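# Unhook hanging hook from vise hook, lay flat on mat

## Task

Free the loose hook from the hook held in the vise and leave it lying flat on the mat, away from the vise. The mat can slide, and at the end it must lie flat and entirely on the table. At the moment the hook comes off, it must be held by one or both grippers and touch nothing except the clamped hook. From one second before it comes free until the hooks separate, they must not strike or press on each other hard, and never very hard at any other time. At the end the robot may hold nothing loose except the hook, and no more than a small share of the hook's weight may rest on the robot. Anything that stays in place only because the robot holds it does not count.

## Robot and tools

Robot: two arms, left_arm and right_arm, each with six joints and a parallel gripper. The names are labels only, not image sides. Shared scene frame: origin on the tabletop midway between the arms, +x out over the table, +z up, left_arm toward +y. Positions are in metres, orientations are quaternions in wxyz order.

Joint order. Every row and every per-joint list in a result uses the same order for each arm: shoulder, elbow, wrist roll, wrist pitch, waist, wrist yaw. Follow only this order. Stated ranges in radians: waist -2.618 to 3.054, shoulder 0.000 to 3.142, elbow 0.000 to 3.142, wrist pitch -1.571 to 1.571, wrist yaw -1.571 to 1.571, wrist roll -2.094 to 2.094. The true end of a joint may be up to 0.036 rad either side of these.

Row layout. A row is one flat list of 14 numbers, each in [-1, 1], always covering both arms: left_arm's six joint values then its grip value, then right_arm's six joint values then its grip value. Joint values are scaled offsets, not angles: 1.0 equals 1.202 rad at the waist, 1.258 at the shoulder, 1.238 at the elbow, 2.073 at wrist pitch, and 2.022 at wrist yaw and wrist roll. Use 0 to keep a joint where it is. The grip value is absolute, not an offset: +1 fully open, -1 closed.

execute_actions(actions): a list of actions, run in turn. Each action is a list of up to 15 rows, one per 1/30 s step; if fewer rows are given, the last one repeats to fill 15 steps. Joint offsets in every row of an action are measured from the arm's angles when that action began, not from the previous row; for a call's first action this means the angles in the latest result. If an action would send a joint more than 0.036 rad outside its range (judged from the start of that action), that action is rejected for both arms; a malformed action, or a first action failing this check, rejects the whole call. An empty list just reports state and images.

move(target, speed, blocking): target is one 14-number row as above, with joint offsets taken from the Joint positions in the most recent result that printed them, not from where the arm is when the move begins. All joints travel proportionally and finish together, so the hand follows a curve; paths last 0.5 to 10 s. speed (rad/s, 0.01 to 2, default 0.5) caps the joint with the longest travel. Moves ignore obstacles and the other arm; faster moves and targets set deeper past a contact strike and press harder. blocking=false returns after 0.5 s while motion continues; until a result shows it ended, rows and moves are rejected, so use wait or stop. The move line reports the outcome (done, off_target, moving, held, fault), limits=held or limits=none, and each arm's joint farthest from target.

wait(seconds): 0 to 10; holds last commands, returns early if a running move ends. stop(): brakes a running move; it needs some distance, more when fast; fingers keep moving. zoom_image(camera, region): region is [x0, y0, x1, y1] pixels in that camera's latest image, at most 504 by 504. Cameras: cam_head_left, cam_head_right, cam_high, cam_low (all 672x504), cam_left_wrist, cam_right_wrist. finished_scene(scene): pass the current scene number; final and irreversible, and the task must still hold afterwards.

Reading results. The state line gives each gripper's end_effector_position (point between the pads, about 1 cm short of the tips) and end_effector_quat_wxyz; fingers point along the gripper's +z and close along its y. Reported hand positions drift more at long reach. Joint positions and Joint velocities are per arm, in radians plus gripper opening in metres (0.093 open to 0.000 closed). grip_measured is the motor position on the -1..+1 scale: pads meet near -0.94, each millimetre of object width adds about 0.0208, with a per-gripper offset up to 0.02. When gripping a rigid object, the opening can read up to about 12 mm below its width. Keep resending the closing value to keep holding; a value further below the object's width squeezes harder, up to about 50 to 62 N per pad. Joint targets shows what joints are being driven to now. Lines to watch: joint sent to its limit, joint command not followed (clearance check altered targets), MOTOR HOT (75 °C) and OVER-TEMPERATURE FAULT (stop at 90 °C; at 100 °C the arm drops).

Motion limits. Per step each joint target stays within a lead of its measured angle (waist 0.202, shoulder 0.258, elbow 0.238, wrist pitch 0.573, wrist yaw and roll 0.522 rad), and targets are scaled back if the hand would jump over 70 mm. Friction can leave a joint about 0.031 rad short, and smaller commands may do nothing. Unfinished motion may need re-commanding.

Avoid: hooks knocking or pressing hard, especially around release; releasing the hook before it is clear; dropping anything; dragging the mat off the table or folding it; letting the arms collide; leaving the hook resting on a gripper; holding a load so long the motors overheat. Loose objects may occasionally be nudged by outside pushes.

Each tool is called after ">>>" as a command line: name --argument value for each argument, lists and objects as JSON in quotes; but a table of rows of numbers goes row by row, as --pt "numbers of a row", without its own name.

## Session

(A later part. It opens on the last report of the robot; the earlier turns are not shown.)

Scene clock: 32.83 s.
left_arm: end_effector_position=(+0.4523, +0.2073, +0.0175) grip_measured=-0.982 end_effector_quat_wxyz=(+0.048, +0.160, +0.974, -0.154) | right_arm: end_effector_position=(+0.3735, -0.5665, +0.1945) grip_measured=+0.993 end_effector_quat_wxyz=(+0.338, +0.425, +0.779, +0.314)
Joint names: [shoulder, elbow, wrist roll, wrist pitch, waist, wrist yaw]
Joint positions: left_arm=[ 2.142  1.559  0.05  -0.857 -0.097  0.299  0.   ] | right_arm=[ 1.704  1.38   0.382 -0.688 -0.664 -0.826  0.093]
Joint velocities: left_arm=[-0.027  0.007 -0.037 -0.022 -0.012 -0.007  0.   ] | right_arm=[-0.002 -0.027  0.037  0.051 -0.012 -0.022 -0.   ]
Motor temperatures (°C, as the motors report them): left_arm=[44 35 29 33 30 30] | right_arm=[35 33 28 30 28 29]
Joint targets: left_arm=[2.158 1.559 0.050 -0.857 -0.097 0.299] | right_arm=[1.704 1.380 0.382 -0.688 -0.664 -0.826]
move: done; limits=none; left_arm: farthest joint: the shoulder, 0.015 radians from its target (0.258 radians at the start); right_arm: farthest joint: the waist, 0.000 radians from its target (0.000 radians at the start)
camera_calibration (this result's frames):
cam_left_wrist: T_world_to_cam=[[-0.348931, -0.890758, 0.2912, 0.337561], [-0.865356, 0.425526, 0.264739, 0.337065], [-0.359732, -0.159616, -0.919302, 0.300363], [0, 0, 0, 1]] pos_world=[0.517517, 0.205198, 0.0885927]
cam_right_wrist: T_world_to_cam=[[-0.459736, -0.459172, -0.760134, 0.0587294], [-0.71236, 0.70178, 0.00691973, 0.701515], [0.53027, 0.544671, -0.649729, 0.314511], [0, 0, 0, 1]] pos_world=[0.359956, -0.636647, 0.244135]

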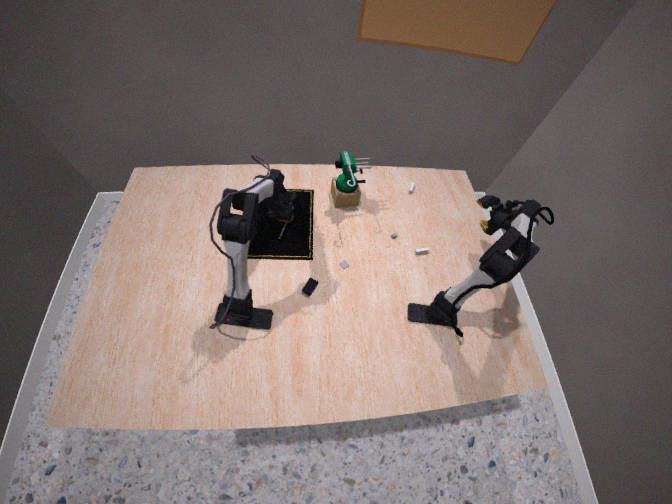

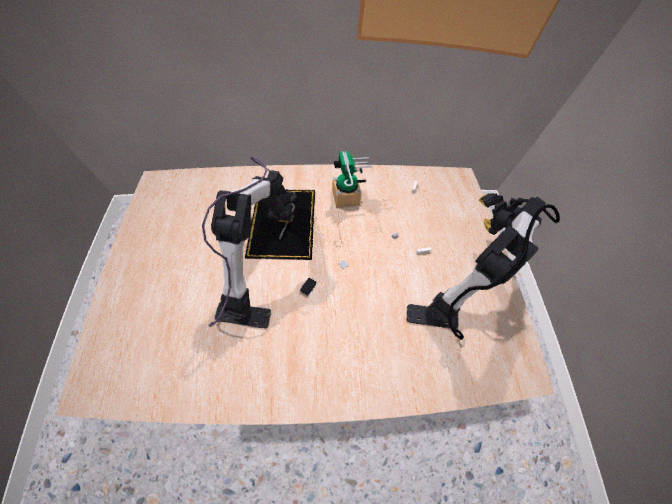

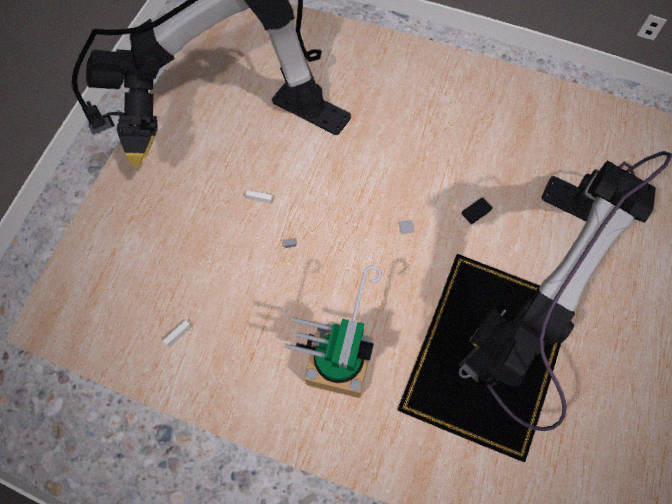

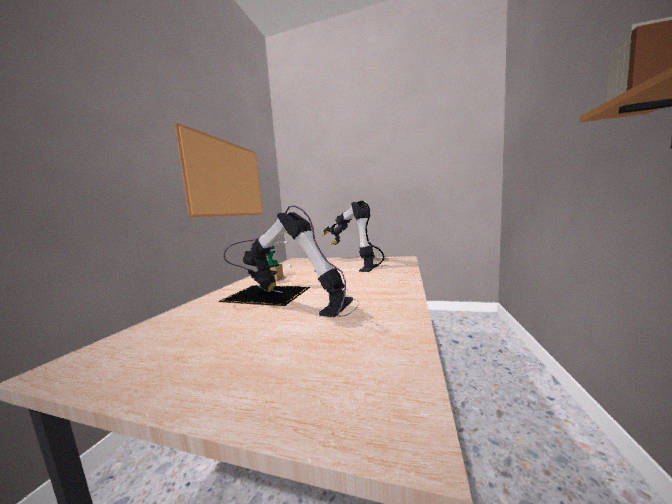

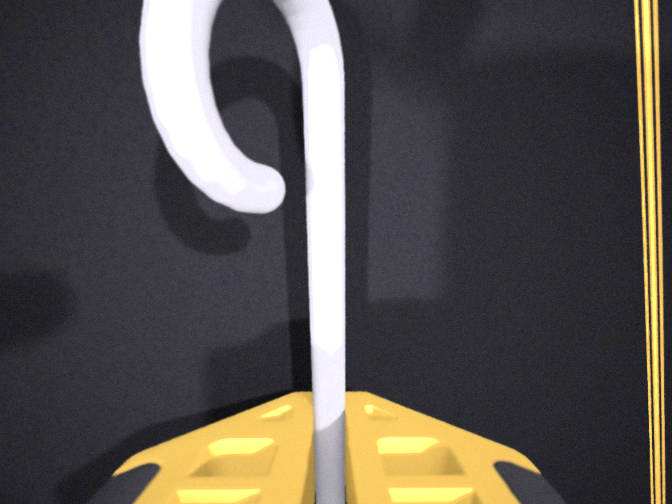

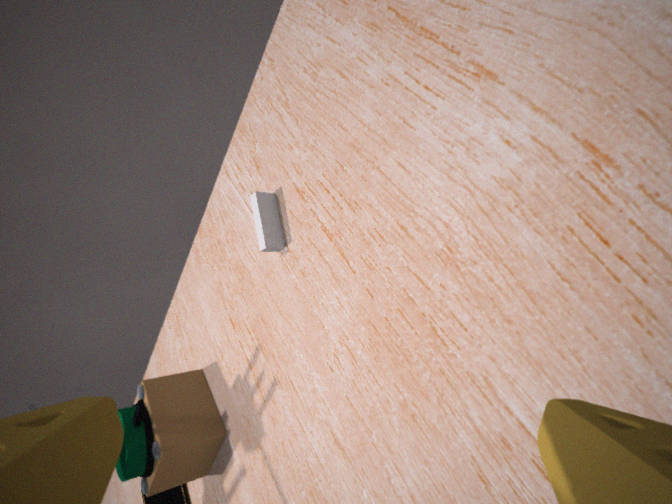

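>>> execute_actions --actions '[[[0,0,0,0,0,0,-0.95,0,0,0,0,0,0,0.993],[0,0,0,0,0,0,-0.92,0,0,0,0,0,0,0.993],[0,0,0,0,0,0,-0.89,0,0,0,0,0,0,0.993],[0,0,0,0,0,0,-0.87,0,0,0,0,0,0,0.993],[0,0,0,0,0,0,-0.85,0,0,0,0,0,0,0.993],[0,0,0,0,0,0,-0.84,0,0,0,0,0,0,0.993],[0,0,0,0,0,0,-0.83,0,0,0,0,0,0,0.993],[0,0,0,0,0,0,-0.82,0,0,0,0,0,0,0.993],[0,0,0,0,0,0,-0.81,0,0,0,0,0,0,0.993],[0,0,0,0,0,0,-0.79,0,0,0,0,0,0,0.993],[0,0,0,0,0,0,-0.76,0,0,0,0,0,0,0.993],[0,0,0,0,0,0,-0.72,0,0,0,0,0,0,0.993],[0,0,0,0,0,0,-0.68,0,0,0,0,0,0,0.993],[0,0,0,0,0,0,-0.64,0,0,0,0,0,0,0.993]]]'

>>> move --target '[-0.1,0,0,0,0,0,-0.6,0,0,0,0,0,0,0.993]' --speed 0.25

Scene clock: 33.73 s.
left_arm: end_effector_position=(+0.4523, +0.2073, +0.0175) grip_measured=-0.647 end_effector_quat_wxyz=(+0.048, +0.160, +0.974, -0.154) | right_arm: end_effector_position=(+0.3735, -0.5665, +0.1945) grip_measured=+0.993 end_effector_quat_wxyz=(+0.338, +0.425, +0.779, +0.314)
Joint names: [shoulder, elbow, wrist roll, wrist pitch, waist, wrist yaw]
Joint positions: left_arm=[ 2.142  1.559  0.05  -0.857 -0.097  0.299  0.014] | right_arm=[ 1.704  1.38   0.382 -0.688 -0.664 -0.826  0.093]
Joint velocities: left_arm=[ 0.002 -0.002 -0.037 -0.022 -0.012  0.051  0.009] | right_arm=[ 0.007 -0.007 -0.022  0.007  0.002 -0.007  0.001]
Motor temperatures (°C, as the motors report them): left_arm=[45 35 29 33 30 30] | right_arm=[35 33 28 30 28 29]
Joint targets: left_arm=[2.142 1.559 0.050 -0.857 -0.097 0.299] | right_arm=[1.704 1.380 0.382 -0.688 -0.664 -0.826]
camera_calibration (this result's frames):
cam_left_wrist: T_world_to_cam=[[-0.348931, -0.890758, 0.2912, 0.337561], [-0.865356, 0.425526, 0.264739, 0.337065], [-0.359732, -0.159616, -0.919302, 0.300363], [0, 0, 0, 1]] pos_world=[0.517517, 0.205198, 0.0885927]
cam_right_wrist: T_world_to_cam=[[-0.459736, -0.459172, -0.760134, 0.0587294], [-0.71236, 0.70178, 0.00691973, 0.701515], [0.53027, 0.544671, -0.649729, 0.314511], [0, 0, 0, 1]] pos_world=[0.359956, -0.636647, 0.244135]

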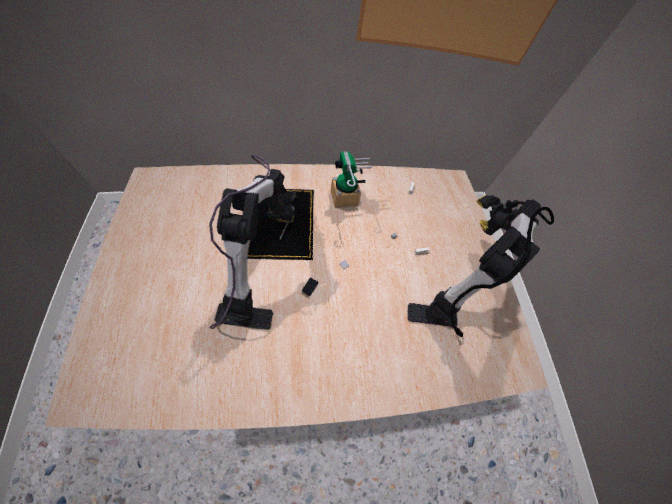

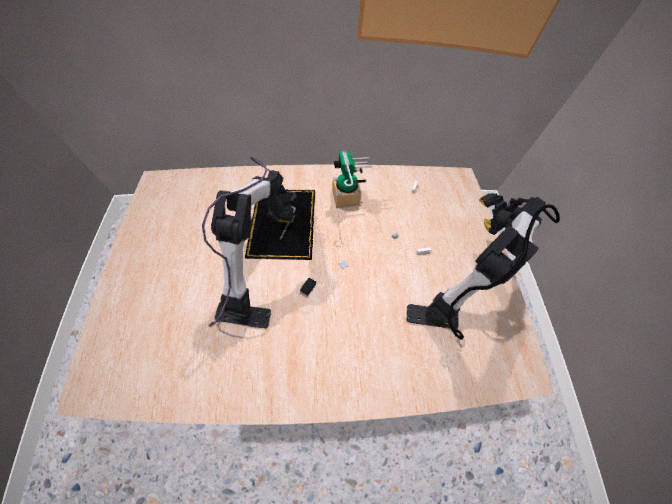

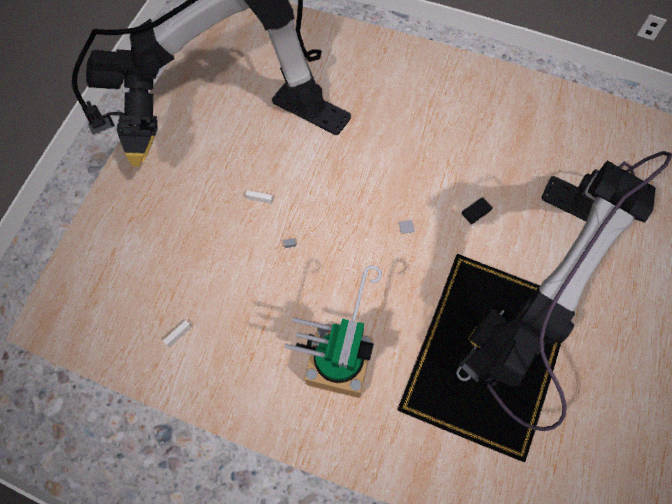

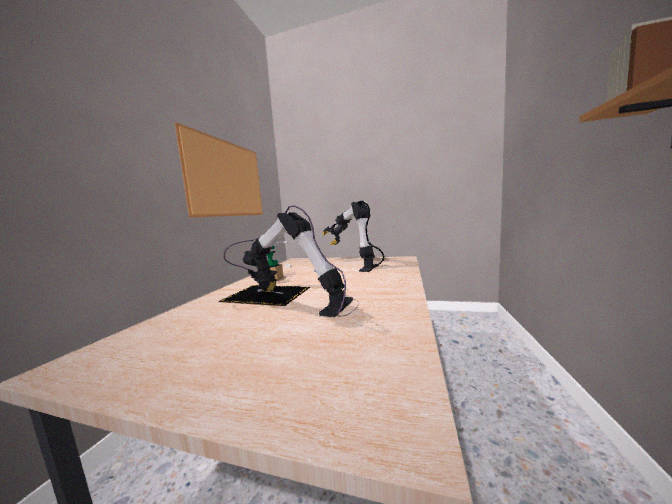

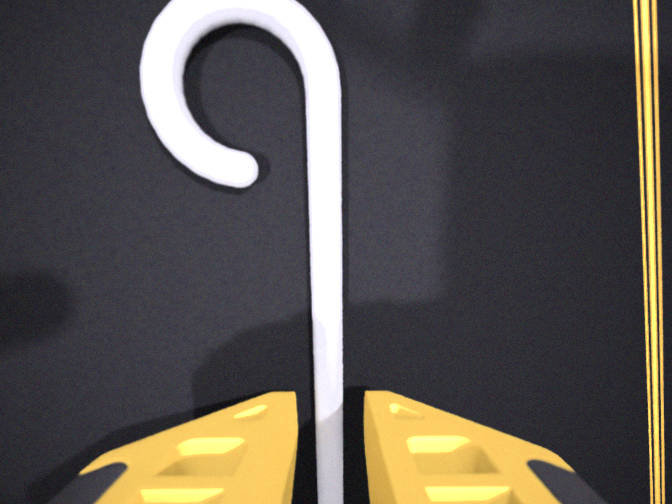

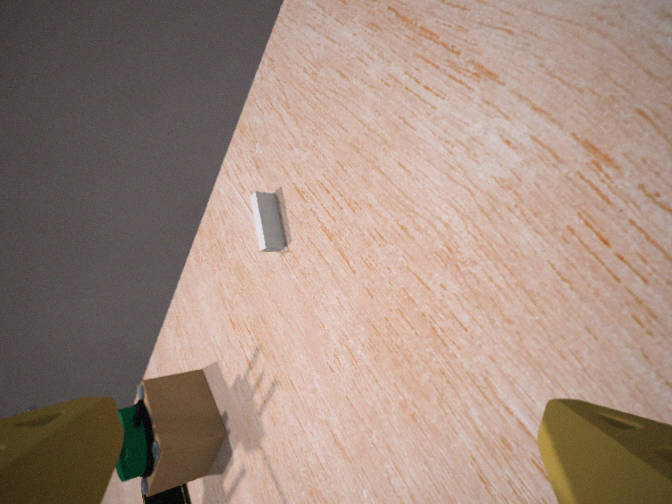

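Scene clock: 34.60 s.
left_arm: end_effector_position=(+0.4603, +0.2050, +0.0654) grip_measured=-0.603 end_effector_quat_wxyz=(+0.105, +0.167, +0.967, -0.160) | right_arm: end_effector_position=(+0.3735, -0.5665, +0.1945) grip_measured=+0.993 end_effector_quat_wxyz=(+0.338, +0.425, +0.779, +0.314)
Joint names: [shoulder, elbow, wrist roll, wrist pitch, waist, wrist yaw]
Joint positions: left_arm=[ 2.027  1.559  0.05  -0.857 -0.097  0.3    0.016] | right_arm=[ 1.704  1.38   0.382 -0.688 -0.664 -0.826  0.093]
Joint velocities: left_arm=[-0.012  0.007 -0.037  0.022  0.012 -0.037 -0.   ] | right_arm=[ 0.007 -0.002 -0.022  0.007 -0.017  0.066 -0.002]
Motor temperatures (°C, as the motors report them): left_arm=[45 35 29 33 30 30] | right_arm=[35 33 28 30 28 29]
Joint targets: left_arm=[2.017 1.559 0.050 -0.857 -0.097 0.299] | right_arm=[1.704 1.380 0.382 -0.688 -0.664 -0.826]
move: done; limits=none; left_arm: farthest joint: the shoulder, 0.011 radians from its target (0.126 radians at the start); right_arm: farthest joint: the waist, 0.000 radians from its target (0.000 radians at the start)
camera_calibration (this result's frames):
cam_left_wrist: T_world_to_cam=[[-0.380819, -0.881949, 0.277748, 0.338059], [-0.888523, 0.432185, 0.154091, 0.348801], [-0.255939, -0.188104, -0.948215, 0.306861], [0, 0, 0, 1]] pos_world=[0.517194, 0.205126, 0.143328]
cam_right_wrist: T_world_to_cam=[[-0.459736, -0.459172, -0.760134, 0.0587294], [-0.71236, 0.70178, 0.00691973, 0.701515], [0.53027, 0.544671, -0.649729, 0.314511], [0, 0, 0, 1]] pos_world=[0.359956, -0.636647, 0.244135]

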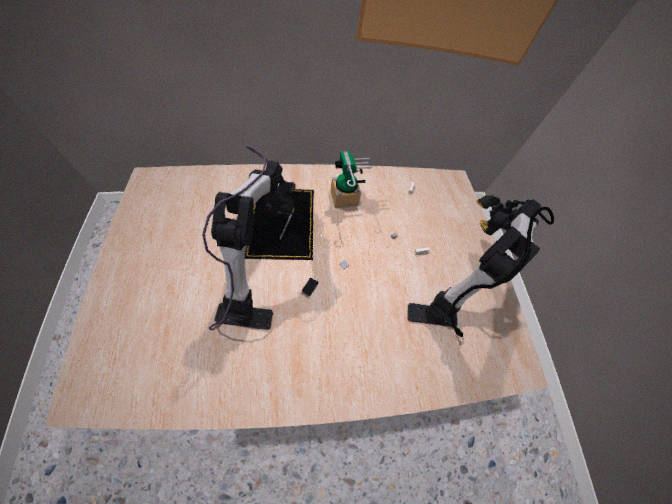

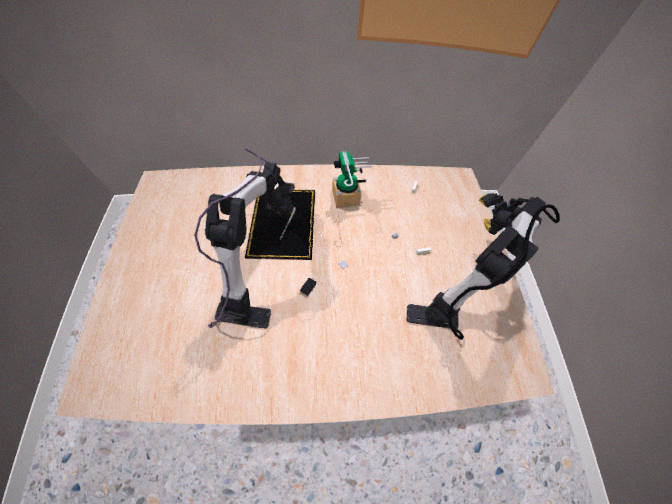

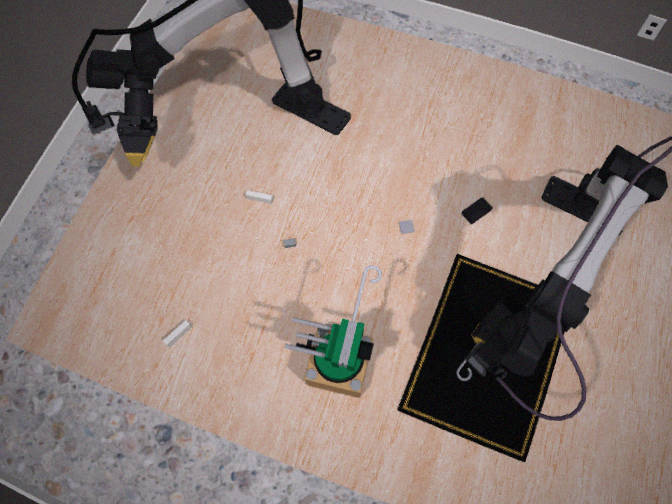

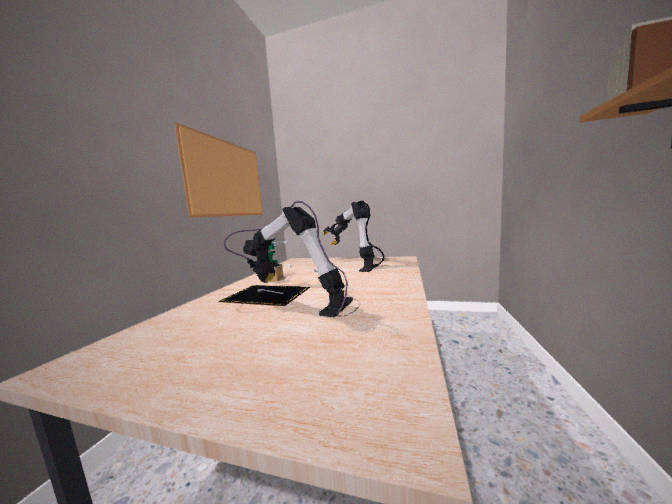

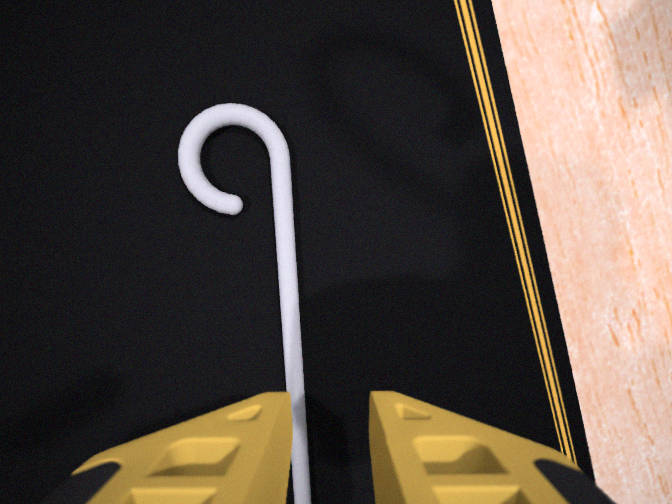

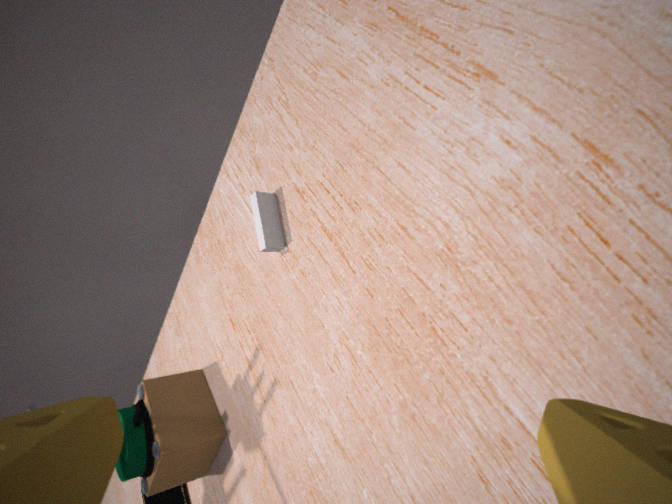

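>>> finished_scene --scene 2

The scene is finished: the task was done.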